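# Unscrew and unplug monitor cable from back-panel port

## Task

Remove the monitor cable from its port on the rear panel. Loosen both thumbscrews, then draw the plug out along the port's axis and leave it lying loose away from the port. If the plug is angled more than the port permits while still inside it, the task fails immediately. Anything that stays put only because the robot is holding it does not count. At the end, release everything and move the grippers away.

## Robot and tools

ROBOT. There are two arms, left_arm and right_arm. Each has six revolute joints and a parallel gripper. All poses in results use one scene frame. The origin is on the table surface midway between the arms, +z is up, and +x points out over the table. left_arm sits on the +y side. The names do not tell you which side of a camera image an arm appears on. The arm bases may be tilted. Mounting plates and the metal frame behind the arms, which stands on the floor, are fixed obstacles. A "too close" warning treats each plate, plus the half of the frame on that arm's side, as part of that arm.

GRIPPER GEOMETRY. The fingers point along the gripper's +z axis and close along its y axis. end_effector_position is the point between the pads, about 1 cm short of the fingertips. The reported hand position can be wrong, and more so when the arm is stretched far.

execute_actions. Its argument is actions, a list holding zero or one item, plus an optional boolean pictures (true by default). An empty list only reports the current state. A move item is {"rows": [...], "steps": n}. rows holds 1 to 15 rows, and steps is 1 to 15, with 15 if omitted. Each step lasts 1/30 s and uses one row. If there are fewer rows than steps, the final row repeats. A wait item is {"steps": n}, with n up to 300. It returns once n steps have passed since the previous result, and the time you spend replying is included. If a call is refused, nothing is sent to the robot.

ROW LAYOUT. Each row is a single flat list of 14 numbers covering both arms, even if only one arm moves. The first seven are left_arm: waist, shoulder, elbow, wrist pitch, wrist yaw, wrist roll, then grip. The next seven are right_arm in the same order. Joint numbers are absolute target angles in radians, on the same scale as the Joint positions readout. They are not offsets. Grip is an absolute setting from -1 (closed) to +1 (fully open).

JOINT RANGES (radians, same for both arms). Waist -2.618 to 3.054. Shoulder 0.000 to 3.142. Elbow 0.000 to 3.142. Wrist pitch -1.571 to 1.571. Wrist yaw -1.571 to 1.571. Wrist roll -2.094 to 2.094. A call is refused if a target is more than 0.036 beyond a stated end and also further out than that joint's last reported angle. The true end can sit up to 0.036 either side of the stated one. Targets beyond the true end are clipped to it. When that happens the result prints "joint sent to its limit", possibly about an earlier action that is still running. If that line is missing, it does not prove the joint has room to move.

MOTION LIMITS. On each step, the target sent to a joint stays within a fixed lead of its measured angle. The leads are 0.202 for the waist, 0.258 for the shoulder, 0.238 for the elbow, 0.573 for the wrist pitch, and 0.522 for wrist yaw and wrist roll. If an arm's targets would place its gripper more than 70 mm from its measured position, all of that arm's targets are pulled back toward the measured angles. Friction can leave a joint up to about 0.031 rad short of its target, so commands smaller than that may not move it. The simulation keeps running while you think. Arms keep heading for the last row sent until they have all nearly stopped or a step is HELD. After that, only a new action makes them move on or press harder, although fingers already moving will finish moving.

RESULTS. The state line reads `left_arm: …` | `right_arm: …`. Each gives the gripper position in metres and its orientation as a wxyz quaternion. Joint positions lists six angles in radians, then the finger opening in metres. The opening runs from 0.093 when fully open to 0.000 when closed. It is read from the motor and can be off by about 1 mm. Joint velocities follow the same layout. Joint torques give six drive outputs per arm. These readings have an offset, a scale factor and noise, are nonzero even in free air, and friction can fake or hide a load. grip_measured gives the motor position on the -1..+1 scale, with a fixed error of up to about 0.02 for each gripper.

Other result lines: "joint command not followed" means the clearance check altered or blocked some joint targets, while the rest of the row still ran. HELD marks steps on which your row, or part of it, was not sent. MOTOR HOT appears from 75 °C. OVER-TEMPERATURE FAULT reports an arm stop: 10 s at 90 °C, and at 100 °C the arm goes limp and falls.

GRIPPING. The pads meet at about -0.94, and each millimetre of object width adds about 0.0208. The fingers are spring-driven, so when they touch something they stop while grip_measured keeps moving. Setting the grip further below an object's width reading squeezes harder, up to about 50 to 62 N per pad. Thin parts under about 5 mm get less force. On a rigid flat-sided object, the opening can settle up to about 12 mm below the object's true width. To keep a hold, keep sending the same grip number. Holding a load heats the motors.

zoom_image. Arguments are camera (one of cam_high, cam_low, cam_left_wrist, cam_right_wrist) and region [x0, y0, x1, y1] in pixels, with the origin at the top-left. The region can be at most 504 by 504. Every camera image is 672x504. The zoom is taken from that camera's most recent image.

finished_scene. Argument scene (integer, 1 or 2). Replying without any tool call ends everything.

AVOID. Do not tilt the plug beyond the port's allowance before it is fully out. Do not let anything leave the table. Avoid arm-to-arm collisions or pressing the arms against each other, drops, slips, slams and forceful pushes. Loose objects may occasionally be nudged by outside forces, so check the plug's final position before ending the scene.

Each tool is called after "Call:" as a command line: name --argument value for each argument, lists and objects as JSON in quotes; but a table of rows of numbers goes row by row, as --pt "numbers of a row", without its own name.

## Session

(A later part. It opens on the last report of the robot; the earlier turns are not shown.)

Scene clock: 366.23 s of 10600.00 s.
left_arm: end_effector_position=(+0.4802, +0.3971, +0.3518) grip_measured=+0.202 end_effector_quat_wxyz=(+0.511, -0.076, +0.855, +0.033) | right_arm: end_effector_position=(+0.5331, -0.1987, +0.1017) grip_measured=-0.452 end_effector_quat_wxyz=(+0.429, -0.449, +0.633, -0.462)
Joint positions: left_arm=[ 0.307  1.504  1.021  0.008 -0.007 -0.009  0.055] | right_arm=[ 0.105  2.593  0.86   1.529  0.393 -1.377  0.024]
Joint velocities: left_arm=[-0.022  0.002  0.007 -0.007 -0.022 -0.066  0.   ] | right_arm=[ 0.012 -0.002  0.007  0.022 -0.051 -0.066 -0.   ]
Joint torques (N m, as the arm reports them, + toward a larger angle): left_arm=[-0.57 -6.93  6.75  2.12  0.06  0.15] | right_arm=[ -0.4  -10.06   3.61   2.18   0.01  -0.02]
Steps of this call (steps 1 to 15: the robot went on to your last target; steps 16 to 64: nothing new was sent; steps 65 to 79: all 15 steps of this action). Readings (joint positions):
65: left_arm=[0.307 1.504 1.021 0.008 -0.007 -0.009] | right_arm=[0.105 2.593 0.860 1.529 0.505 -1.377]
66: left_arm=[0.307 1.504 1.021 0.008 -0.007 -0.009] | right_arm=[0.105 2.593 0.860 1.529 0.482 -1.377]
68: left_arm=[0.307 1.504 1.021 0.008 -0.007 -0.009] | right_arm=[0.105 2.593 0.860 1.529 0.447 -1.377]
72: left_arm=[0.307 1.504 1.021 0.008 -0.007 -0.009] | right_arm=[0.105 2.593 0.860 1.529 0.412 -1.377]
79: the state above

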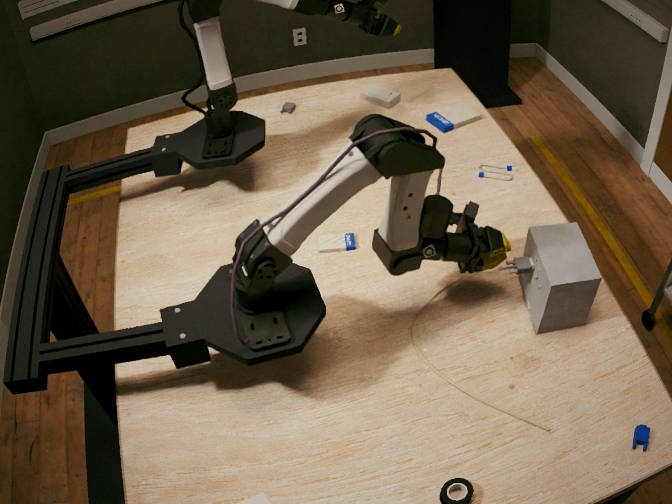

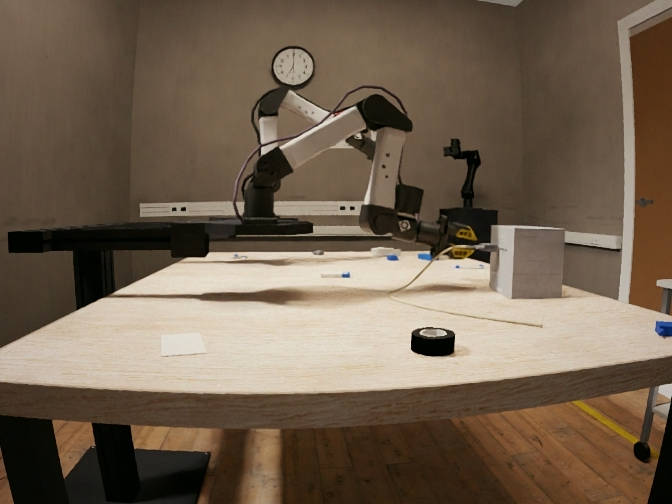

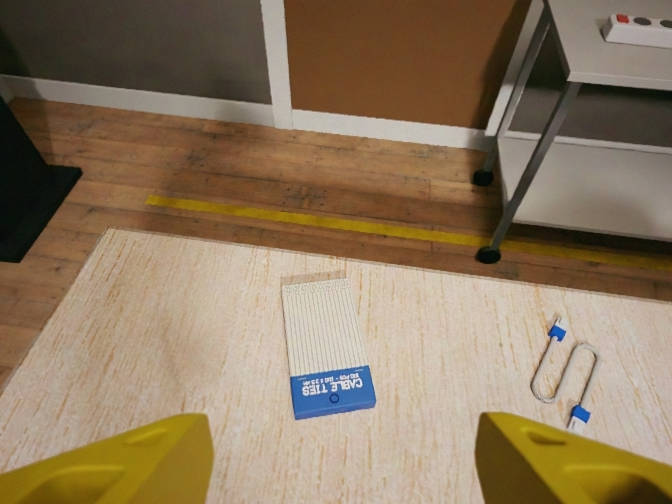

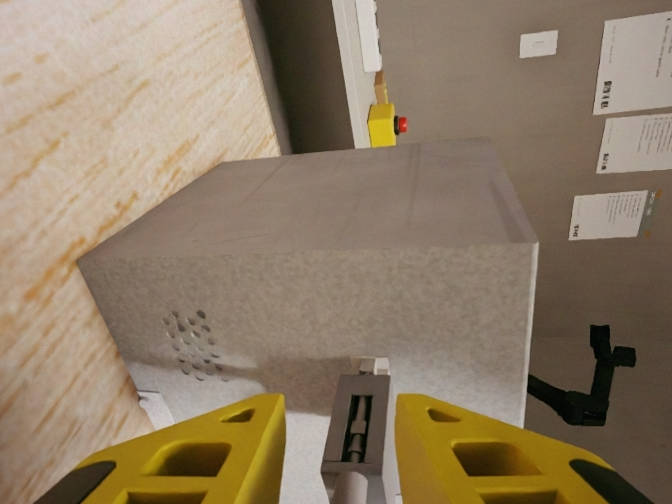

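Call:
execute_actions --actions '[{"rows":[[0.3,1.5,1,0,0,0,0.2,0.103,2.59,0.86,1.535,0.53,-1.38,-0.6]]}]' --pictures false

Call:
execute_actions --actions '[{"rows":[[0.3,1.5,1,0,0,0,0.2,0.103,2.59,0.86,1.535,0.52,-1.38,-0.65],[0.3,1.5,1,0,0,0,0.2,0.103,2.59,0.86,1.535,0.52,-0.27,-0.65]],"steps":9}]' --pictures false

Call:
execute_actions --actions '[{"rows":[[0.3,1.5,1,0,0,0,0.2,0.103,2.59,0.86,1.535,0.52,-0.58,-0.92],[0.3,1.5,1,0,0,0,0.2,0.103,2.59,0.86,1.535,0.52,-1.7,-0.92]],"steps":9}]' --pictures false

Call:
execute_actions --actions '[{"rows":[[0.3,1.5,1,0,0,0,0.2,0.103,2.59,0.86,1.535,0.52,-1.38,-0.65],[0.3,1.5,1,0,0,0,0.2,0.103,2.59,0.86,1.535,0.52,-0.27,-0.65]],"steps":9}]' --pictures false

Call:
execute_actions --actions '[{"rows":[[0.3,1.5,1,0,0,0,0.2,0.103,2.59,0.86,1.535,0.52,-0.58,-0.92],[0.3,1.5,1,0,0,0,0.2,0.103,2.59,0.86,1.535,0.52,-1.7,-0.92]],"steps":9}]' --pictures false

Call:
execute_actions --actions '[{"rows":[[0.3,1.5,1,0,0,0,0.2,0.103,2.59,0.86,1.535,0.52,-1.38,-0.65],[0.3,1.5,1,0,0,0,0.2,0.103,2.59,0.86,1.535,0.52,-0.27,-0.65]],"steps":9}]' --pictures false

Call:
execute_actions --actions '[{"rows":[[0.3,1.5,1,0,0,0,0.2,0.103,2.59,0.86,1.535,0.52,-0.58,-0.92],[0.3,1.5,1,0,0,0,0.2,0.103,2.59,0.86,1.535,0.52,-1.7,-0.92]],"steps":9}]' --pictures false

Call:
execute_actions --actions '[{"rows":[[0.3,1.5,1,0,0,0,0.2,0.103,2.59,0.86,1.535,0.52,-1.38,-0.65],[0.3,1.5,1,0,0,0,0.2,0.103,2.59,0.86,1.535,0.52,-0.27,-0.65]],"steps":9}]' --pictures false

Call:
execute_actions --actions '[{"rows":[[0.3,1.5,1,0,0,0,0.2,0.103,2.59,0.86,1.535,0.52,-0.58,-0.92],[0.3,1.5,1,0,0,0,0.2,0.103,2.59,0.86,1.535,0.52,-1.7,-0.92]],"steps":9}]' --pictures false

Call:
execute_actions --actions '[{"rows":[[0.3,1.5,1,0,0,0,0.2,0.103,2.59,0.86,1.535,0.52,-1.38,-0.65],[0.3,1.5,1,0,0,0,0.2,0.103,2.59,0.86,1.535,0.52,-0.27,-0.65]],"steps":9}]' --pictures false

Call:
execute_actions --actions '[{"rows":[[0.3,1.5,1,0,0,0,0.2,0.103,2.59,0.86,1.535,0.52,-0.58,-0.92],[0.3,1.5,1,0,0,0,0.2,0.103,2.59,0.86,1.535,0.52,-1.7,-0.92]],"steps":9}]' --pictures false

Call:
execute_actions --actions '[{"rows":[[0.3,1.5,1,0,0,0,0.2,0.103,2.59,0.86,1.535,0.52,-1.38,-0.65],[0.3,1.5,1,0,0,0,0.2,0.103,2.59,0.86,1.535,0.52,-0.27,-0.65]],"steps":9}]' --pictures false

Call:
execute_actions --actions '[{"rows":[[0.3,1.5,1,0,0,0,0.2,0.103,2.59,0.86,1.535,0.52,-0.58,-0.92],[0.3,1.5,1,0,0,0,0.2,0.103,2.59,0.86,1.535,0.52,-1.7,-0.92]],"steps":9}]' --pictures false

Call:
execute_actions --actions '[{"rows":[[0.3,1.5,1,0,0,0,0.2,0.103,2.59,0.86,1.535,0.52,-1.38,-0.6]],"steps":6}]'

Call:
zoom_image --camera "cam_right_wrist" --region '[220,270,460,504]'

Scene clock: 388.60 s of 10600.00 s.
left_arm: end_effector_position=(+0.4802, +0.3971, +0.3518) grip_measured=+0.202 end_effector_quat_wxyz=(+0.511, -0.076, +0.855, +0.033) | right_arm: end_effector_position=(+0.5280, -0.2188, +0.1032) grip_measured=-0.599 end_effector_quat_wxyz=(+0.395, -0.415, +0.653, -0.495)
Joint positions: left_arm=[ 0.307  1.504  1.021  0.008 -0.007 -0.009  0.055] | right_arm=[ 0.105  2.593  0.86   1.529  0.516 -1.377  0.016]
Joint velocities: left_arm=[-0.007 -0.007 -0.002 -0.007 -0.007 -0.007 -0.001] | right_arm=[-0.012  0.012  0.002 -0.037 -0.007  0.081  0.001]
Joint torques (N m, as the arm reports them, + toward a larger angle): left_arm=[-0.48 -7.04  6.55  2.08  0.06  0.13] | right_arm=[-0.36 -9.91  3.63  2.14  0.27 -0.11]
Steps of this call (steps 1 to 15: the robot went on to your last target; steps 16 to 90: nothing new was sent; then 18.87 s passed at rest; steps 91 to 105: all 15 steps of this action). Readings (joint positions):
91: left_arm=[0.307 1.504 1.021 0.008 -0.007 -0.009] | right_arm=[0.105 2.593 0.860 1.529 0.408 -1.377]
92: left_arm=[0.307 1.504 1.021 0.008 -0.007 -0.009] | right_arm=[0.105 2.593 0.860 1.529 0.430 -1.377]
94: left_arm=[0.307 1.504 1.021 0.008 -0.007 -0.009] | right_arm=[0.105 2.593 0.860 1.529 0.465 -1.377]
98: left_arm=[0.307 1.504 1.021 0.008 -0.007 -0.009] | right_arm=[0.105 2.593 0.860 1.529 0.499 -1.377]
105: the state above

Scene clock: 388.90 s of 10600.00 s.
left_arm: end_effector_position=(+0.4802, +0.3971, +0.3518) grip_measured=+0.202 end_effector_quat_wxyz=(+0.511, -0.076, +0.855, +0.033) | right_arm: end_effector_position=(+0.5279, -0.2188, +0.1030) grip_measured=-0.649 end_effector_quat_wxyz=(+0.551, -0.141, +0.761, -0.312)
Joint positions: left_arm=[ 0.307  1.504  1.021  0.008 -0.007 -0.009  0.055] | right_arm=[ 0.105  2.593  0.86   1.528  0.516 -0.61   0.014]
Joint velocities: left_arm=[-0.002 -0.012 -0.002 -0.022 -0.037  0.037  0.001] | right_arm=[-0.012 -0.007  0.002 -0.007  0.037  2.264 -0.001]
Joint torques (N m, as the arm reports them, + toward a larger angle): left_arm=[-0.53 -6.98  6.62  2.11  0.07  0.12] | right_arm=[-0.59 -9.89  3.48  2.15  0.25  0.02]
Steps of this call (steps 1 to 9: all 9 steps of this action). Readings (joint positions):
1: left_arm=[0.307 1.504 1.021 0.008 -0.007 -0.009] | right_arm=[0.105 2.593 0.860 1.529 0.516 -1.377]
2: left_arm=[0.307 1.504 1.021 0.008 -0.007 -0.009] | right_arm=[0.105 2.593 0.860 1.527 0.516 -1.293]
4: left_arm=[0.307 1.504 1.021 0.008 -0.007 -0.009] | right_arm=[0.105 2.593 0.860 1.527 0.516 -1.093]
8: left_arm=[0.307 1.504 1.021 0.008 -0.007 -0.009] | right_arm=[0.105 2.593 0.860 1.528 0.516 -0.694]
9: the state above

Scene clock: 389.20 s of 10600.00 s.
left_arm: end_effector_position=(+0.4802, +0.3971, +0.3518) grip_measured=+0.202 end_effector_quat_wxyz=(+0.511, -0.076, +0.855, +0.033) | right_arm: end_effector_position=(+0.5277, -0.2196, +0.1035) grip_measured=-0.909 end_effector_quat_wxyz=(+0.397, -0.409, +0.656, -0.494)
Joint positions: left_arm=[ 0.307  1.504  1.021  0.008 -0.007 -0.009  0.055] | right_arm=[ 0.105  2.593  0.86   1.53   0.521 -1.363  0.002]
Joint velocities: left_arm=[ 0.012  0.007  0.002  0.051 -0.051  0.037 -0.001] | right_arm=[-0.007  0.002  0.007 -0.037 -0.022 -2.22  -0.   ]
Joint torques (N m, as the arm reports them, + toward a larger angle): left_arm=[-0.55 -6.95  6.6   2.09  0.07  0.11] | right_arm=[-0.16 -9.89  3.69  2.13  0.13 -0.01]
Steps of this call (steps 1 to 9: all 9 steps of this action). Readings (joint positions):
1: left_arm=[0.307 1.504 1.021 0.008 -0.007 -0.009] | right_arm=[0.105 2.593 0.860 1.529 0.518 -0.594]
2: left_arm=[0.307 1.504 1.021 0.008 -0.007 -0.009] | right_arm=[0.105 2.593 0.860 1.530 0.519 -0.678]
4: left_arm=[0.307 1.504 1.021 0.008 -0.007 -0.009] | right_arm=[0.105 2.593 0.860 1.530 0.519 -0.879]
8: left_arm=[0.307 1.504 1.021 0.008 -0.007 -0.009] | right_arm=[0.105 2.593 0.860 1.530 0.521 -1.280]
9: the state above

Scene clock: 389.50 s of 10600.00 s.
left_arm: end_effector_position=(+0.4802, +0.3971, +0.3518) grip_measured=+0.202 end_effector_quat_wxyz=(+0.511, -0.076, +0.855, +0.033) | right_arm: end_effector_position=(+0.5276, -0.2197, +0.1029) grip_measured=-0.652 end_effector_quat_wxyz=(+0.550, -0.140, +0.761, -0.314)
Joint positions: left_arm=[ 0.307  1.504  1.021  0.008 -0.007 -0.009  0.055] | right_arm=[ 0.105  2.593  0.86   1.527  0.522 -0.611  0.014]
Joint velocities: left_arm=[-0.007  0.002 -0.012 -0.037 -0.066 -0.051  0.001] | right_arm=[ 0.007  0.002  0.017  0.037 -0.081  2.278  0.   ]
Joint torques (N m, as the arm reports them, + toward a larger angle): left_arm=[-0.53 -7.05  6.67  2.11  0.04  0.12] | right_arm=[-0.03 -9.8   3.39  2.15  0.17  0.04]
Steps of this call (steps 1 to 9: all 9 steps of this action). Readings (joint positions):
1: left_arm=[0.307 1.504 1.021 0.008 -0.007 -0.009] | right_arm=[0.105 2.593 0.860 1.529 0.522 -1.378]
2: left_arm=[0.307 1.504 1.021 0.008 -0.007 -0.009] | right_arm=[0.105 2.593 0.860 1.527 0.522 -1.294]
4: left_arm=[0.307 1.504 1.021 0.008 -0.007 -0.009] | right_arm=[0.105 2.593 0.860 1.527 0.522 -1.094]
8: left_arm=[0.307 1.504 1.021 0.008 -0.007 -0.009] | right_arm=[0.105 2.593 0.860 1.527 0.522 -0.694]
9: the state above

Scene clock: 389.80 s of 10600.00 s.
left_arm: end_effector_position=(+0.4802, +0.3971, +0.3518) grip_measured=+0.202 end_effector_quat_wxyz=(+0.511, -0.076, +0.855, +0.033) | right_arm: end_effector_position=(+0.5275, -0.2201, +0.1035) grip_measured=-0.909 end_effector_quat_wxyz=(+0.396, -0.408, +0.657, -0.495)
Joint positions: left_arm=[ 0.307  1.504  1.021  0.008 -0.007 -0.009  0.055] | right_arm=[ 0.105  2.593  0.86   1.53   0.525 -1.362  0.002]
Joint velocities: left_arm=[-0.007 -0.002 -0.002 -0.022  0.037 -0.051  0.001] | right_arm=[-0.002  0.012 -0.007 -0.007 -0.022 -2.264 -0.   ]
Joint torques (N m, as the arm reports them, + toward a larger angle): left_arm=[-0.55 -7.01  6.73  2.09  0.05  0.13] | right_arm=[-0.31 -9.9   3.83  2.15  0.03 -0.06]
Steps of this call (steps 1 to 9: all 9 steps of this action). Readings (joint positions):
1: left_arm=[0.307 1.504 1.021 0.008 -0.007 -0.009] | right_arm=[0.105 2.593 0.860 1.528 0.522 -0.594]
2: left_arm=[0.307 1.504 1.021 0.008 -0.007 -0.009] | right_arm=[0.105 2.593 0.860 1.530 0.523 -0.678]
4: left_arm=[0.307 1.504 1.021 0.008 -0.007 -0.009] | right_arm=[0.105 2.593 0.860 1.530 0.523 -0.879]
8: left_arm=[0.307 1.504 1.021 0.008 -0.007 -0.009] | right_arm=[0.105 2.593 0.860 1.530 0.524 -1.280]
9: the state above

Scene clock: 390.10 s of 10600.00 s.
left_arm: end_effector_position=(+0.4802, +0.3971, +0.3518) grip_measured=+0.202 end_effector_quat_wxyz=(+0.511, -0.076, +0.855, +0.033) | right_arm: end_effector_position=(+0.5274, -0.2200, +0.1028) grip_measured=-0.652 end_effector_quat_wxyz=(+0.549, -0.139, +0.761, -0.315)
Joint positions: left_arm=[ 0.307  1.504  1.021  0.008 -0.007 -0.009  0.055] | right_arm=[ 0.105  2.593  0.86   1.527  0.524 -0.61   0.014]
Joint velocities: left_arm=[ 0.007 -0.007 -0.007  0.007 -0.081 -0.022 -0.001] | right_arm=[ 0.022 -0.002  0.012 -0.022 -0.022  2.278 -0.   ]
Joint torques (N m, as the arm reports them, + toward a larger angle): left_arm=[-0.55 -6.95  6.61  2.1   0.07  0.13] | right_arm=[-0.43 -9.71  3.43  2.17  0.08  0.02]
Steps of this call (steps 1 to 9: all 9 steps of this action). Readings (joint positions):
1: left_arm=[0.307 1.504 1.021 0.008 -0.007 -0.009] | right_arm=[0.105 2.593 0.860 1.529 0.525 -1.377]
2: left_arm=[0.307 1.504 1.021 0.008 -0.007 -0.009] | right_arm=[0.105 2.593 0.860 1.526 0.524 -1.294]
4: left_arm=[0.307 1.504 1.021 0.008 -0.007 -0.009] | right_arm=[0.105 2.593 0.860 1.527 0.524 -1.093]
8: left_arm=[0.307 1.504 1.021 0.008 -0.007 -0.009] | right_arm=[0.105 2.593 0.860 1.527 0.524 -0.694]
9: the state above

Scene clock: 390.40 s of 10600.00 s.
left_arm: end_effector_position=(+0.4802, +0.3971, +0.3518) grip_measured=+0.202 end_effector_quat_wxyz=(+0.511, -0.076, +0.855, +0.033) | right_arm: end_effector_position=(+0.5275, -0.2203, +0.1036) grip_measured=-0.909 end_effector_quat_wxyz=(+0.396, -0.407, +0.657, -0.496)
Joint positions: left_arm=[ 0.307  1.504  1.021  0.008 -0.007 -0.009  0.055] | right_arm=[ 0.105  2.593  0.86   1.53   0.526 -1.363  0.002]
Joint velocities: left_arm=[-0.017 -0.002  0.012 -0.051 -0.066  0.007 -0.   ] | right_arm=[ 0.002  0.007 -0.012 -0.022  0.066 -2.249 -0.   ]
Joint torques (N m, as the arm reports them, + toward a larger angle): left_arm=[-0.54 -6.94  6.57  2.08  0.04  0.12] | right_arm=[-0.06 -9.95  3.58  2.07  0.03  0.02]
Steps of this call (steps 1 to 9: all 9 steps of this action). Readings (joint positions):
1: left_arm=[0.307 1.504 1.021 0.008 -0.007 -0.009] | right_arm=[0.105 2.593 0.860 1.528 0.525 -0.594]
2: left_arm=[0.307 1.504 1.021 0.008 -0.007 -0.009] | right_arm=[0.105 2.593 0.860 1.529 0.525 -0.678]
4: left_arm=[0.307 1.504 1.021 0.008 -0.007 -0.009] | right_arm=[0.105 2.593 0.860 1.529 0.525 -0.880]
8: left_arm=[0.307 1.504 1.021 0.008 -0.007 -0.009] | right_arm=[0.105 2.593 0.860 1.530 0.525 -1.280]
9: the state above

Scene clock: 390.70 s of 10600.00 s.
left_arm: end_effector_position=(+0.4802, +0.3971, +0.3518) grip_measured=+0.202 end_effector_quat_wxyz=(+0.511, -0.076, +0.855, +0.033) | right_arm: end_effector_position=(+0.5274, -0.2202, +0.1029) grip_measured=-0.652 end_effector_quat_wxyz=(+0.549, -0.139, +0.761, -0.315)
Joint positions: left_arm=[ 0.307  1.504  1.021  0.008 -0.007 -0.009  0.055] | right_arm=[ 0.105  2.593  0.86   1.527  0.525 -0.611  0.014]
Joint velocities: left_arm=[ 0.002 -0.007 -0.017 -0.081 -0.051  0.022  0.001] | right_arm=[ 0.007  0.007  0.002  0.051 -0.022  2.19   0.   ]
Joint torques (N m, as the arm reports them, + toward a larger angle): left_arm=[-0.58 -7.    6.54  2.09  0.07  0.12] | right_arm=[ -0.12 -10.11   3.36   2.19   0.06   0.06]
Steps of this call (steps 1 to 9: all 9 steps of this action). Readings (joint positions):
1: left_arm=[0.307 1.504 1.021 0.008 -0.007 -0.009] | right_arm=[0.105 2.593 0.860 1.530 0.526 -1.378]
2: left_arm=[0.307 1.504 1.021 0.008 -0.007 -0.009] | right_arm=[0.105 2.593 0.860 1.527 0.525 -1.294]
4: left_arm=[0.307 1.504 1.021 0.008 -0.007 -0.009] | right_arm=[0.105 2.593 0.860 1.527 0.525 -1.094]
8: left_arm=[0.307 1.504 1.021 0.008 -0.007 -0.009] | right_arm=[0.105 2.593 0.860 1.527 0.525 -0.695]
9: the state above

Scene clock: 391.00 s of 10600.00 s.
left_arm: end_effector_position=(+0.4802, +0.3971, +0.3518) grip_measured=+0.202 end_effector_quat_wxyz=(+0.511, -0.076, +0.855, +0.033) | right_arm: end_effector_position=(+0.5275, -0.2205, +0.1038) grip_measured=-0.909 end_effector_quat_wxyz=(+0.396, -0.407, +0.657, -0.496)
Joint positions: left_arm=[ 0.307  1.504  1.021  0.008 -0.007 -0.009  0.055] | right_arm=[ 0.105  2.593  0.86   1.531  0.527 -1.363  0.002]
Joint velocities: left_arm=[-0.012  0.002  0.002  0.037 -0.095  0.007  0.   ] | right_arm=[-0.002 -0.017 -0.007  0.007 -0.051 -2.249 -0.001]
Joint torques (N m, as the arm reports them, + toward a larger angle): left_arm=[-0.52 -6.98  6.64  2.09  0.04  0.14] | right_arm=[-0.27 -9.83  3.32  2.07  0.03 -0.05]
Steps of this call (steps 1 to 9: all 9 steps of this action). Readings (joint positions):
1: left_arm=[0.307 1.504 1.021 0.008 -0.007 -0.009] | right_arm=[0.105 2.593 0.860 1.528 0.526 -0.594]
2: left_arm=[0.307 1.504 1.021 0.008 -0.007 -0.009] | right_arm=[0.105 2.593 0.860 1.529 0.526 -0.678]
4: left_arm=[0.307 1.504 1.021 0.008 -0.007 -0.009] | right_arm=[0.105 2.593 0.860 1.529 0.526 -0.880]
8: left_arm=[0.307 1.504 1.021 0.008 -0.007 -0.009] | right_arm=[0.105 2.593 0.860 1.531 0.527 -1.280]
9: the state above

Scene clock: 391.30 s of 10600.00 s.
left_arm: end_effector_position=(+0.4802, +0.3971, +0.3518) grip_measured=+0.202 end_effector_quat_wxyz=(+0.511, -0.076, +0.855, +0.033) | right_arm: end_effector_position=(+0.5273, -0.2203, +0.1030) grip_measured=-0.652 end_effector_quat_wxyz=(+0.549, -0.138, +0.761, -0.315)
Joint positions: left_arm=[ 0.307  1.504  1.021  0.008 -0.007 -0.009  0.055] | right_arm=[ 0.105  2.593  0.86   1.527  0.526 -0.61   0.014]
Joint velocities: left_arm=[-0.002 -0.007 -0.012  0.037  0.051 -0.051 -0.001] | right_arm=[-0.022  0.017 -0.007  0.022 -0.037  2.234  0.   ]
Joint torques (N m, as the arm reports them, + toward a larger angle): left_arm=[-0.52 -7.06  6.59  2.09  0.08  0.13] | right_arm=[-0.28 -9.88  3.44  2.21  0.2   0.07]
Steps of this call (steps 1 to 9: all 9 steps of this action). Readings (joint positions):
1: left_arm=[0.307 1.504 1.021 0.008 -0.007 -0.009] | right_arm=[0.105 2.593 0.860 1.530 0.527 -1.377]
2: left_arm=[0.307 1.504 1.021 0.008 -0.007 -0.009] | right_arm=[0.105 2.593 0.860 1.527 0.526 -1.294]
4: left_arm=[0.307 1.504 1.021 0.008 -0.007 -0.009] | right_arm=[0.105 2.593 0.860 1.527 0.526 -1.093]
8: left_arm=[0.307 1.504 1.021 0.008 -0.007 -0.009] | right_arm=[0.105 2.593 0.860 1.527 0.526 -0.694]
9: the state above

Scene clock: 391.60 s of 10600.00 s.
left_arm: end_effector_position=(+0.4802, +0.3971, +0.3518) grip_measured=+0.202 end_effector_quat_wxyz=(+0.511, -0.076, +0.855, +0.033) | right_arm: end_effector_position=(+0.5274, -0.2206, +0.1037) grip_measured=-0.909 end_effector_quat_wxyz=(+0.396, -0.407, +0.657, -0.496)
Joint positions: left_arm=[ 0.307  1.504  1.021  0.008 -0.007 -0.009  0.055] | right_arm=[ 0.105  2.593  0.86   1.531  0.528 -1.362  0.002]
Joint velocities: left_arm=[-0.012  0.007 -0.012 -0.007  0.007 -0.022 -0.001] | right_arm=[-0.007 -0.007 -0.017  0.022 -0.022 -2.22  -0.001]
Joint torques (N m, as the arm reports them, + toward a larger angle): left_arm=[-0.61 -6.93  6.69  2.12  0.08  0.15] | right_arm=[-0.4  -9.97  3.33  2.08  0.01 -0.07]
Steps of this call (steps 1 to 9: all 9 steps of this action). Readings (joint positions):
1: left_arm=[0.307 1.504 1.021 0.008 -0.007 -0.009] | right_arm=[0.105 2.593 0.860 1.528 0.526 -0.594]
2: left_arm=[0.307 1.504 1.021 0.008 -0.007 -0.009] | right_arm=[0.105 2.593 0.860 1.529 0.526 -0.678]
4: left_arm=[0.307 1.504 1.021 0.008 -0.007 -0.009] | right_arm=[0.105 2.593 0.860 1.529 0.526 -0.879]
8: left_arm=[0.307 1.504 1.021 0.008 -0.007 -0.009] | right_arm=[0.105 2.593 0.860 1.530 0.527 -1.279]
9: the state above

Scene clock: 391.90 s of 10600.00 s.
left_arm: end_effector_position=(+0.4802, +0.3971, +0.3518) grip_measured=+0.202 end_effector_quat_wxyz=(+0.511, -0.076, +0.855, +0.033) | right_arm: end_effector_position=(+0.5273, -0.2203, +0.1030) grip_measured=-0.652 end_effector_quat_wxyz=(+0.549, -0.138, +0.761, -0.315)
Joint positions: left_arm=[ 0.307  1.504  1.021  0.008 -0.007 -0.009  0.055] | right_arm=[ 0.105  2.593  0.86   1.527  0.526 -0.61   0.014]
Joint velocities: left_arm=[-0.002  0.002  0.012 -0.007  0.007  0.022 -0.   ] | right_arm=[ 0.002 -0.007 -0.002 -0.037 -0.037  2.19   0.   ]
Joint torques (N m, as the arm reports them, + toward a larger angle): left_arm=[-0.65 -7.02  6.65  2.11  0.06  0.12] | right_arm=[-0.27 -9.98  3.74  2.18  0.08 -0.05]
Steps of this call (steps 1 to 9: all 9 steps of this action). Readings (joint positions):
1: left_arm=[0.307 1.504 1.021 0.008 -0.007 -0.009] | right_arm=[0.105 2.593 0.860 1.530 0.527 -1.377]
2: left_arm=[0.307 1.504 1.021 0.008 -0.007 -0.009] | right_arm=[0.105 2.593 0.860 1.527 0.526 -1.293]
4: left_arm=[0.307 1.504 1.021 0.008 -0.007 -0.009] | right_arm=[0.105 2.593 0.860 1.527 0.526 -1.093]
8: left_arm=[0.307 1.504 1.021 0.008 -0.007 -0.009] | right_arm=[0.105 2.593 0.860 1.527 0.526 -0.694]
9: the state above

Scene clock: 392.20 s of 10600.00 s.
left_arm: end_effector_position=(+0.4802, +0.3971, +0.3518) grip_measured=+0.202 end_effector_quat_wxyz=(+0.511, -0.076, +0.855, +0.033) | right_arm: end_effector_position=(+0.5274, -0.2205, +0.1037) grip_measured=-0.909 end_effector_quat_wxyz=(+0.396, -0.407, +0.657, -0.496)
Joint positions: left_arm=[ 0.307  1.504  1.021  0.008 -0.007 -0.009  0.055] | right_arm=[ 0.105  2.593  0.86   1.531  0.527 -1.362  0.002]
Joint velocities: left_arm=[-0.012 -0.022  0.017 -0.022  0.022  0.007  0.   ] | right_arm=[ 0.012  0.012 -0.012  0.037  0.022 -2.264 -0.   ]
Joint torques (N m, as the arm reports them, + toward a larger angle): left_arm=[-0.48 -7.02  6.6   2.09  0.05  0.12] | right_arm=[-0.23 -9.81  3.45  2.19  0.03  0.07]
Steps of this call (steps 1 to 9: all 9 steps of this action). Readings (joint positions):
1: left_arm=[0.307 1.504 1.021 0.008 -0.007 -0.009] | right_arm=[0.105 2.593 0.860 1.528 0.526 -0.594]
2: left_arm=[0.307 1.504 1.021 0.008 -0.007 -0.009] | right_arm=[0.105 2.593 0.860 1.529 0.526 -0.678]
4: left_arm=[0.307 1.504 1.021 0.008 -0.007 -0.009] | right_arm=[0.105 2.593 0.860 1.529 0.526 -0.879]
8: left_arm=[0.307 1.504 1.021 0.008 -0.007 -0.009] | right_arm=[0.105 2.593 0.860 1.530 0.527 -1.279]
9: the state above

Scene clock: 392.40 s of 10600.00 s.
left_arm: end_effector_position=(+0.4802, +0.3971, +0.3518) grip_measured=+0.202 end_effector_quat_wxyz=(+0.511, -0.076, +0.855, +0.033) | right_arm: end_effector_position=(+0.5274, -0.2203, +0.1034) grip_measured=-0.602 end_effector_quat_wxyz=(+0.392, -0.412, +0.654, -0.498)
Joint positions: left_arm=[ 0.307  1.504  1.021  0.008 -0.007 -0.009  0.055] | right_arm=[ 0.105  2.593  0.86   1.529  0.526 -1.377  0.016]
Joint velocities: left_arm=[-0.012 -0.002  0.007  0.022 -0.037 -0.095  0.001] | right_arm=[-0.012 -0.007 -0.002 -0.066  0.022 -0.022 -0.001]
Joint torques (N m, as the arm reports them, + toward a larger angle): left_arm=[-0.51 -7.    6.59  2.08  0.04  0.15] | right_arm=[ -0.11 -10.1    3.48   2.12   0.19  -0.01]
Steps of this call (steps 1 to 6: all 6 steps of this action). Readings (joint positions):
1: left_arm=[0.307 1.504 1.021 0.008 -0.007 -0.009] | right_arm=[0.105 2.593 0.860 1.530 0.527 -1.377]
2: left_arm=[0.307 1.504 1.021 0.008 -0.007 -0.009] | right_arm=[0.105 2.593 0.860 1.529 0.526 -1.377]
4: left_arm=[0.307 1.504 1.021 0.008 -0.007 -0.009] | right_arm=[0.105 2.593 0.860 1.529 0.526 -1.377]
6: the state above

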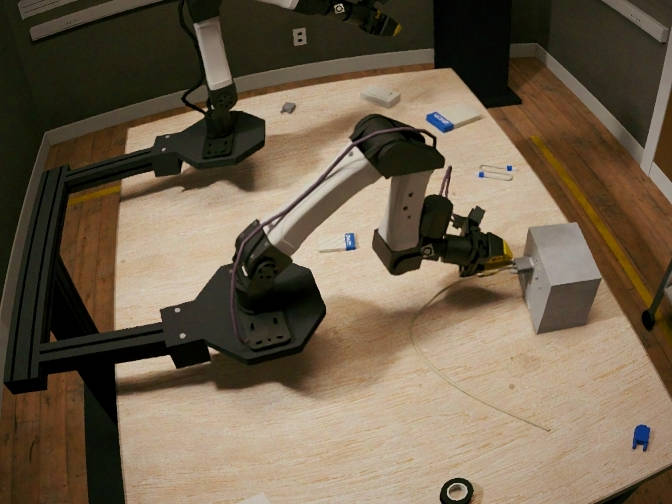

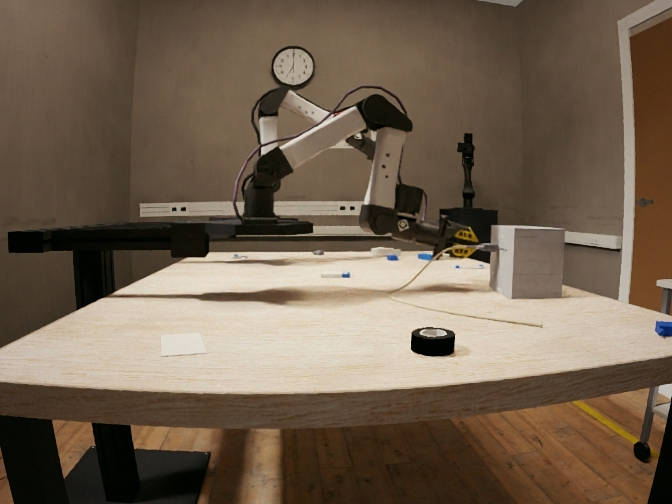

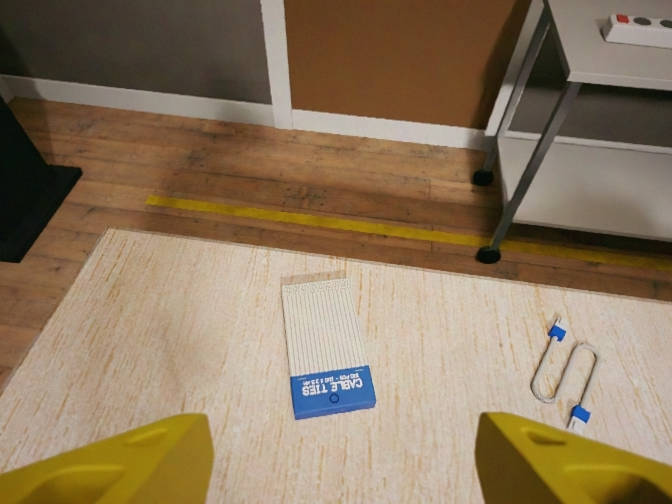

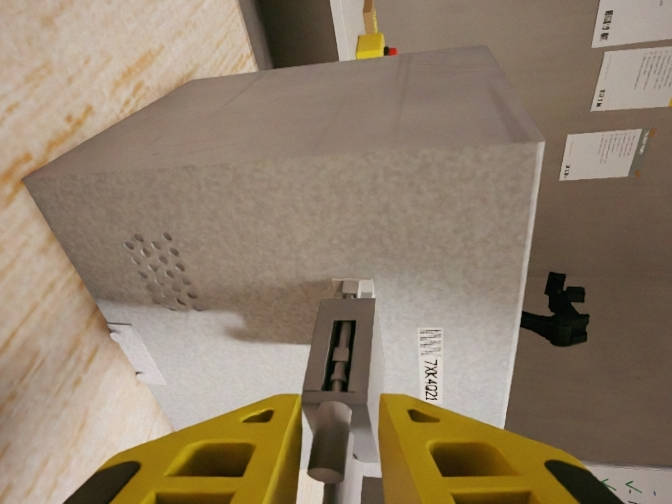

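Region (220, 270, 460, 504) of cam_right_wrist's 672x504 image, scaled by 2.100, with more detail than that image has; it fills the top 491 rows of this view, and the rest is white.

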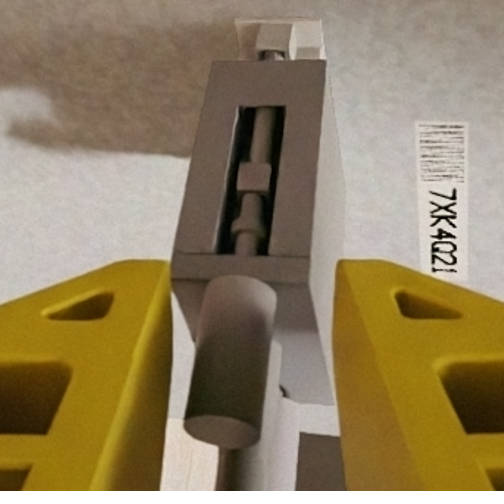

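Call:
execute_actions --actions '[{"rows":[[0.3,1.5,1,0,0,0,0.2,0.103,2.59,0.86,1.535,0.36,-1.38,-0.45]],"steps":10}]' --pictures false

Call:
execute_actions --actions '[{"rows":[[0.3,1.5,1,0,0,0,0.2,0.103,2.56,0.85,1.55,0.36,-1.38,-0.45],[0.3,1.5,1,0,0,0,0.2,0.103,2.53,0.84,1.55,0.36,-1.38,-0.45],[0.3,1.5,1,0,0,0,0.2,0.103,2.5,0.82,1.55,0.36,-1.38,-0.45],[0.3,1.5,1,0,0,0,0.2,0.103,2.47,0.8,1.55,0.36,-1.38,-0.45]],"steps":12}]' --pictures false

Call:
execute_actions --actions '[{"rows":[[0.3,1.5,1,0,0,0,0.2,0.103,2.47,0.8,1.55,0.2,0,-0.45]]}]' --pictures false

Call:
execute_actions --actions '[{"rows":[[0.3,1.5,1,0,0,0,0.2,0.07,2.47,0.8,1.55,0.16,0,0.2],[0.3,1.5,1,0,0,0,0.2,0.04,2.47,0.8,1.55,0.16,0,0.2],[0.3,1.5,1,0,0,0,0.2,0.01,2.47,0.8,1.55,0.16,0,0.2],[0.3,1.5,1,0,0,0,0.2,-0.02,2.47,0.8,1.55,0.16,0,0.2],[0.3,1.5,1,0,0,0,0.2,-0.055,2.47,0.8,1.55,0.16,0,0.2]]}]' --pictures false

Call:
execute_actions --actions '[{"rows":[[0.3,1.5,1,0,0,0,0.2,-0.055,2.47,0.83,1.42,0.16,0,0.2]]}]'

Scene clock: 402.53 s of 10600.00 s.
left_arm: end_effector_position=(+0.4802, +0.3971, +0.3518) grip_measured=+0.202 end_effector_quat_wxyz=(+0.511, -0.076, +0.855, +0.033) | right_arm: end_effector_position=(+0.5334, -0.1978, +0.1016) grip_measured=-0.452 end_effector_quat_wxyz=(+0.431, -0.451, +0.632, -0.460)
Joint positions: left_arm=[ 0.307  1.504  1.021  0.008 -0.007 -0.009  0.055] | right_arm=[ 0.104  2.593  0.86   1.529  0.385 -1.377  0.024]
Joint velocities: left_arm=[-0.007 -0.007 -0.012 -0.022 -0.081  0.007 -0.   ] | right_arm=[-0.017  0.012  0.002  0.022 -0.154  0.007 -0.001]
Joint torques (N m, as the arm reports them, + toward a larger angle): left_arm=[-0.52 -6.92  6.62  2.1   0.05  0.12] | right_arm=[-0.32 -9.83  3.62  2.19  0.02 -0.11]
Steps of this call (steps 1 to 15: the robot went on to your last target; steps 16 to 90: nothing new was sent; then 6.80 s passed at rest; steps 91 to 100: all 10 steps of this action). Readings (joint positions):
91: left_arm=[0.307 1.504 1.021 0.008 -0.007 -0.009] | right_arm=[0.104 2.593 0.860 1.529 0.502 -1.377]
92: left_arm=[0.307 1.504 1.021 0.008 -0.007 -0.009] | right_arm=[0.104 2.593 0.860 1.529 0.475 -1.377]
94: left_arm=[0.307 1.504 1.021 0.008 -0.007 -0.009] | right_arm=[0.104 2.593 0.860 1.529 0.435 -1.377]
98: left_arm=[0.307 1.504 1.021 0.008 -0.007 -0.009] | right_arm=[0.104 2.593 0.860 1.529 0.395 -1.377]
100: the state above

Scene clock: 402.93 s of 10600.00 s.
left_arm: end_effector_position=(+0.4802, +0.3971, +0.3518) grip_measured=+0.202 end_effector_quat_wxyz=(+0.511, -0.076, +0.855, +0.033) | right_arm: end_effector_position=(+0.5395, -0.1953, +0.1527) grip_measured=-0.452 end_effector_quat_wxyz=(+0.469, -0.428, +0.612, -0.471)
Joint positions: left_arm=[ 0.307  1.504  1.021  0.008 -0.007 -0.009  0.055] | right_arm=[ 0.104  2.471  0.818  1.549  0.369 -1.377  0.024]
Joint velocities: left_arm=[ 0.012 -0.002 -0.007  0.022  0.051 -0.11  -0.   ] | right_arm=[-0.007 -0.002  0.022  0.022  0.007  0.007  0.   ]
Joint torques (N m, as the arm reports them, + toward a larger angle): left_arm=[-0.57 -7.04  6.52  2.08  0.08  0.12] | right_arm=[-0.27 -9.72  2.13  2.2  -0.04 -0.09]
Steps of this call (steps 1 to 12: all 12 steps of this action). Readings (joint positions):
1: left_arm=[0.307 1.504 1.021 0.008 -0.007 -0.009] | right_arm=[0.104 2.591 0.860 1.529 0.381 -1.377]
2: left_arm=[0.307 1.504 1.021 0.008 -0.007 -0.009] | right_arm=[0.104 2.585 0.858 1.527 0.378 -1.377]
4: left_arm=[0.307 1.504 1.021 0.008 -0.007 -0.009] | right_arm=[0.104 2.548 0.837 1.523 0.374 -1.377]
8: left_arm=[0.307 1.504 1.021 0.008 -0.007 -0.009] | right_arm=[0.104 2.478 0.818 1.542 0.371 -1.377]
12: the state above

Scene clock: 403.43 s of 10600.00 s.
left_arm: end_effector_position=(+0.4802, +0.3971, +0.3518) grip_measured=+0.202 end_effector_quat_wxyz=(+0.511, -0.076, +0.855, +0.033) | right_arm: end_effector_position=(+0.5421, -0.1698, +0.1517) grip_measured=-0.452 end_effector_quat_wxyz=(+0.661, -0.043, +0.747, -0.053)
Joint positions: left_arm=[ 0.307  1.504  1.021  0.008 -0.007 -0.009  0.055] | right_arm=[ 0.103  2.471  0.818  1.547  0.214 -0.134  0.024]
Joint velocities: left_arm=[ 0.007 -0.007  0.002 -0.007 -0.037  0.007  0.001] | right_arm=[ 0.017 -0.002 -0.012  0.022  0.051  0.842 -0.001]
Joint torques (N m, as the arm reports them, + toward a larger angle): left_arm=[-0.59 -6.98  6.62  2.07  0.08  0.12] | right_arm=[-0.09 -9.67  2.48  2.2   0.04  0.02]
Steps of this call (steps 1 to 15: all 15 steps of this action). Readings (joint positions):
1: left_arm=[0.307 1.504 1.021 0.008 -0.007 -0.009] | right_arm=[0.103 2.471 0.818 1.547 0.345 -1.294]
2: left_arm=[0.307 1.504 1.021 0.008 -0.007 -0.009] | right_arm=[0.103 2.471 0.818 1.547 0.318 -1.193]
4: left_arm=[0.307 1.504 1.021 0.008 -0.007 -0.009] | right_arm=[0.103 2.471 0.818 1.547 0.276 -0.994]
8: left_arm=[0.307 1.504 1.021 0.008 -0.007 -0.009] | right_arm=[0.103 2.471 0.818 1.547 0.235 -0.595]
15: the state above

Scene clock: 403.93 s of 10600.00 s.
left_arm: end_effector_position=(+0.4802, +0.3971, +0.3518) grip_measured=+0.202 end_effector_quat_wxyz=(+0.511, -0.076, +0.855, +0.033) | right_arm: end_effector_position=(+0.5463, -0.2449, +0.1500) grip_measured=+0.199 end_effector_quat_wxyz=(+0.660, +0.049, +0.748, -0.051)
Joint positions: left_arm=[ 0.307  1.504  1.021  0.008 -0.007 -0.009  0.055] | right_arm=[-0.061  2.471  0.818  1.547  0.169 -0.01   0.055]
Joint velocities: left_arm=[ 0.017  0.002  0.012 -0.037  0.022  0.022 -0.001] | right_arm=[ 0.022 -0.007  0.022 -0.037 -0.037 -0.007  0.001]
Joint torques (N m, as the arm reports them, + toward a larger angle): left_arm=[-0.65 -6.9   6.66  2.08  0.07  0.13] | right_arm=[ 0.28 -9.65  2.54  2.15  0.06  0.09]
Steps of this call (steps 1 to 15: all 15 steps of this action). Readings (joint positions):
1: left_arm=[0.307 1.504 1.021 0.008 -0.007 -0.009] | right_arm=[0.100 2.471 0.818 1.547 0.205 -0.108]
2: left_arm=[0.307 1.504 1.021 0.008 -0.007 -0.009] | right_arm=[0.092 2.471 0.818 1.547 0.194 -0.089]
4: left_arm=[0.307 1.504 1.021 0.008 -0.007 -0.009] | right_arm=[0.053 2.471 0.818 1.547 0.177 -0.060]
8: left_arm=[0.307 1.504 1.021 0.008 -0.007 -0.009] | right_arm=[-0.056 2.471 0.818 1.547 0.172 -0.028]
15: the state above

Scene clock: 404.43 s of 10600.00 s.
left_arm: end_effector_position=(+0.4802, +0.3971, +0.3518) grip_measured=+0.202 end_effector_quat_wxyz=(+0.511, -0.076, +0.855, +0.033) | right_arm: end_effector_position=(+0.5413, -0.2438, +0.1220) grip_measured=+0.199 end_effector_quat_wxyz=(+0.615, +0.045, +0.786, -0.052)
Joint positions: left_arm=[ 0.307  1.504  1.021  0.008 -0.007 -0.009  0.055] | right_arm=[-0.06   2.471  0.818  1.426  0.167 -0.007  0.055]
Joint velocities: left_arm=[-0.012 -0.002 -0.012 -0.037 -0.007 -0.037 -0.   ] | right_arm=[ 0.017  0.017 -0.007  0.007  0.051  0.037 -0.001]
Joint torques (N m, as the arm reports them, + toward a larger angle): left_arm=[-0.61 -6.98  6.64  2.07  0.07  0.12] | right_arm=[ 0.23 -9.64  5.23  2.13  0.13  0.  ]
Steps of this call (steps 1 to 15: all 15 steps of this action). Readings (joint positions):
1: left_arm=[0.307 1.504 1.021 0.008 -0.007 -0.009] | right_arm=[-0.060 2.471 0.818 1.534 0.169 -0.010]
2: left_arm=[0.307 1.504 1.021 0.008 -0.007 -0.009] | right_arm=[-0.060 2.471 0.818 1.515 0.168 -0.009]
4: left_arm=[0.307 1.504 1.021 0.008 -0.007 -0.009] | right_arm=[-0.060 2.471 0.818 1.478 0.168 -0.008]
8: left_arm=[0.307 1.504 1.021 0.008 -0.007 -0.009] | right_arm=[-0.060 2.471 0.818 1.442 0.167 -0.007]
15: the state above

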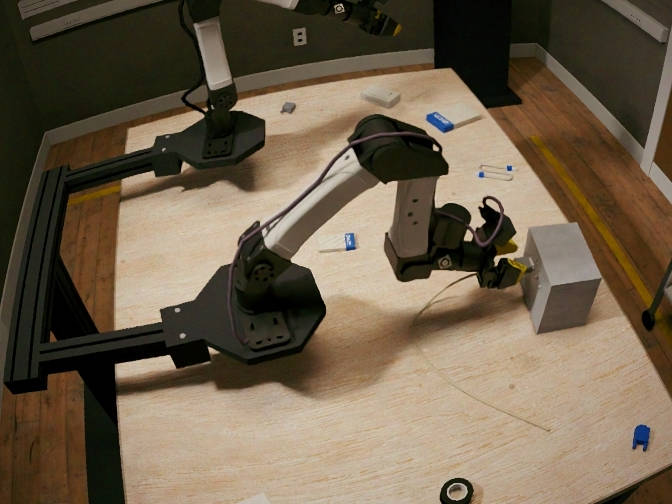

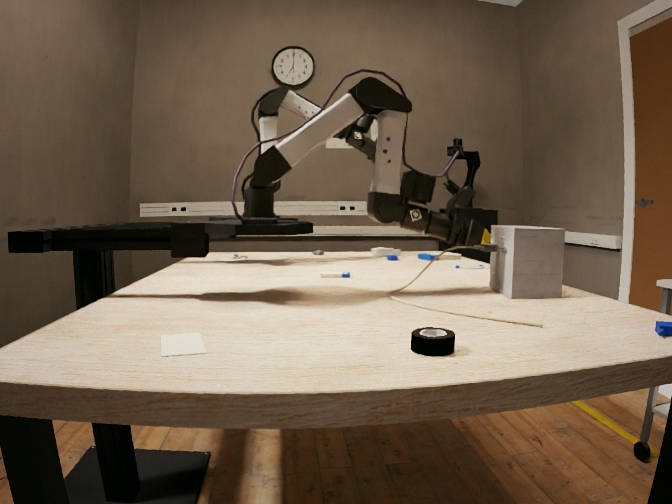

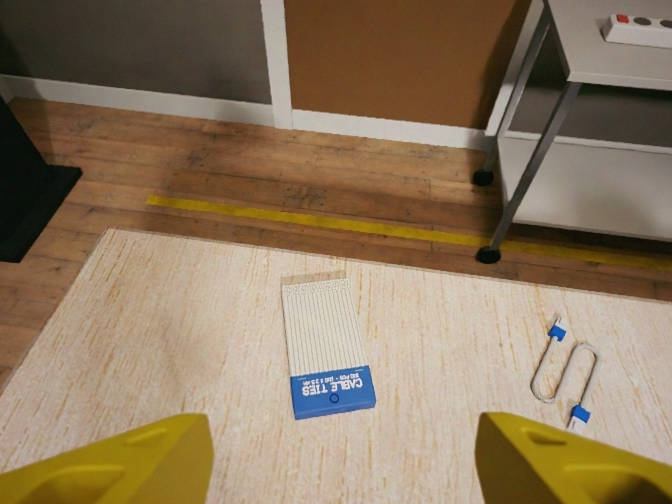

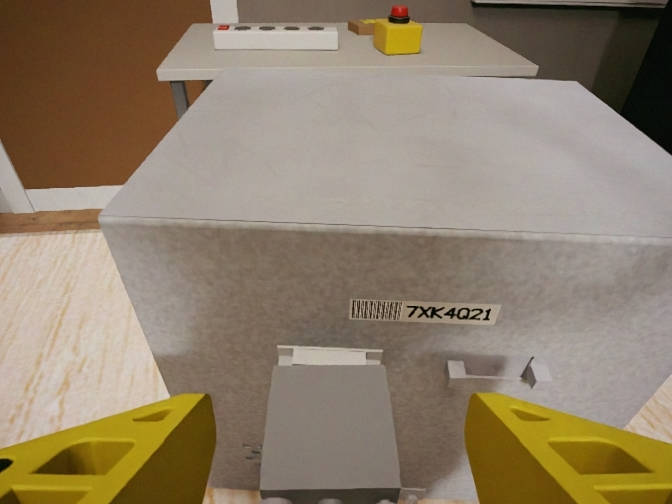

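Call:
execute_actions --actions '[{"rows":[[0.3,1.5,1,0,0,0,0.2,-0.05,2.47,0.85,1.35,0.155,0.04,0.1],[0.3,1.5,1,0,0,0,0.2,-0.05,2.47,0.87,1.31,0.155,0.04,0.1],[0.3,1.5,1,0,0,0,0.2,-0.05,2.47,0.885,1.28,0.155,0.04,0.1]]}]'

Scene clock: 407.60 s of 10600.00 s.
left_arm: end_effector_position=(+0.4802, +0.3971, +0.3518) grip_measured=+0.202 end_effector_quat_wxyz=(+0.511, -0.076, +0.855, +0.033) | right_arm: end_effector_position=(+0.5486, -0.2408, +0.1049) grip_measured=+0.101 end_effector_quat_wxyz=(+0.582, +0.054, +0.810, -0.040)
Joint positions: left_arm=[ 0.307  1.504  1.021  0.008 -0.007 -0.009  0.055] | right_arm=[-0.057  2.471  0.869  1.291  0.163  0.032  0.05 ]
Joint velocities: left_arm=[ 0.007 -0.002 -0.002 -0.022  0.007 -0.037  0.   ] | right_arm=[-0.002 -0.012  0.007 -0.037 -0.125  0.022  0.   ]
Joint torques (N m, as the arm reports them, + toward a larger angle): left_arm=[-0.67 -6.94  6.7   2.11  0.05  0.12] | right_arm=[ 0.39 -9.72  5.81  2.12  0.04 -0.03]
Steps of this call (steps 1 to 15: the robot went on to your last target; steps 16 to 80: nothing new was sent; steps 81 to 95: all 15 steps of this action). Readings (joint positions):
81: left_arm=[0.307 1.504 1.021 0.008 -0.007 -0.009] | right_arm=[-0.060 2.471 0.820 1.415 0.167 -0.000]
82: left_arm=[0.307 1.504 1.021 0.008 -0.007 -0.009] | right_arm=[-0.059 2.471 0.828 1.397 0.167 0.007]
84: left_arm=[0.307 1.504 1.021 0.008 -0.007 -0.009] | right_arm=[-0.058 2.471 0.853 1.352 0.166 0.016]
88: left_arm=[0.307 1.504 1.021 0.008 -0.007 -0.009] | right_arm=[-0.057 2.471 0.869 1.315 0.164 0.026]
95: the state above

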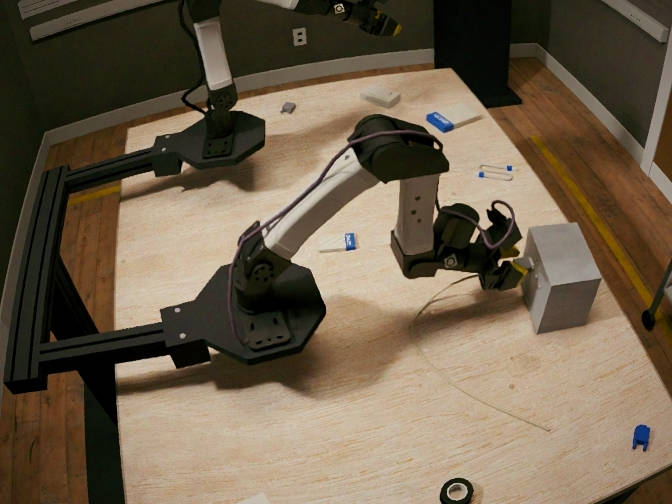

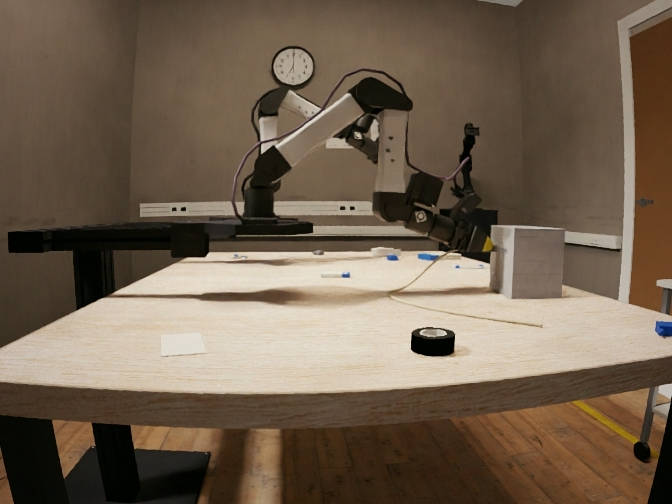

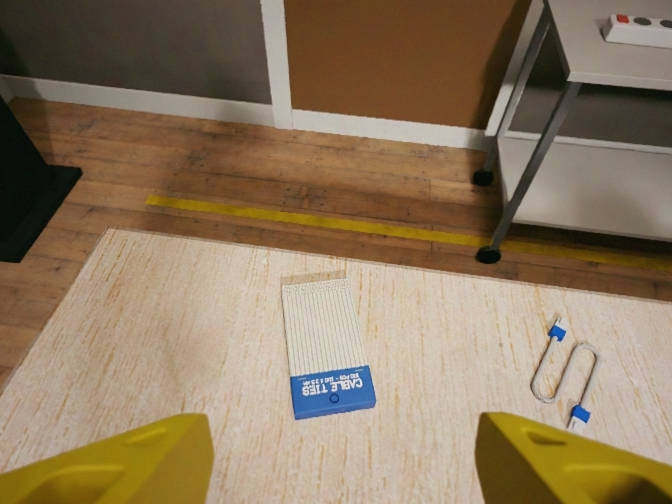

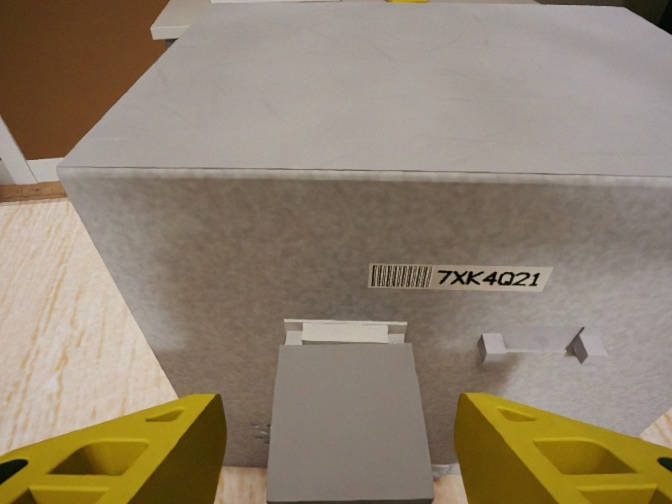

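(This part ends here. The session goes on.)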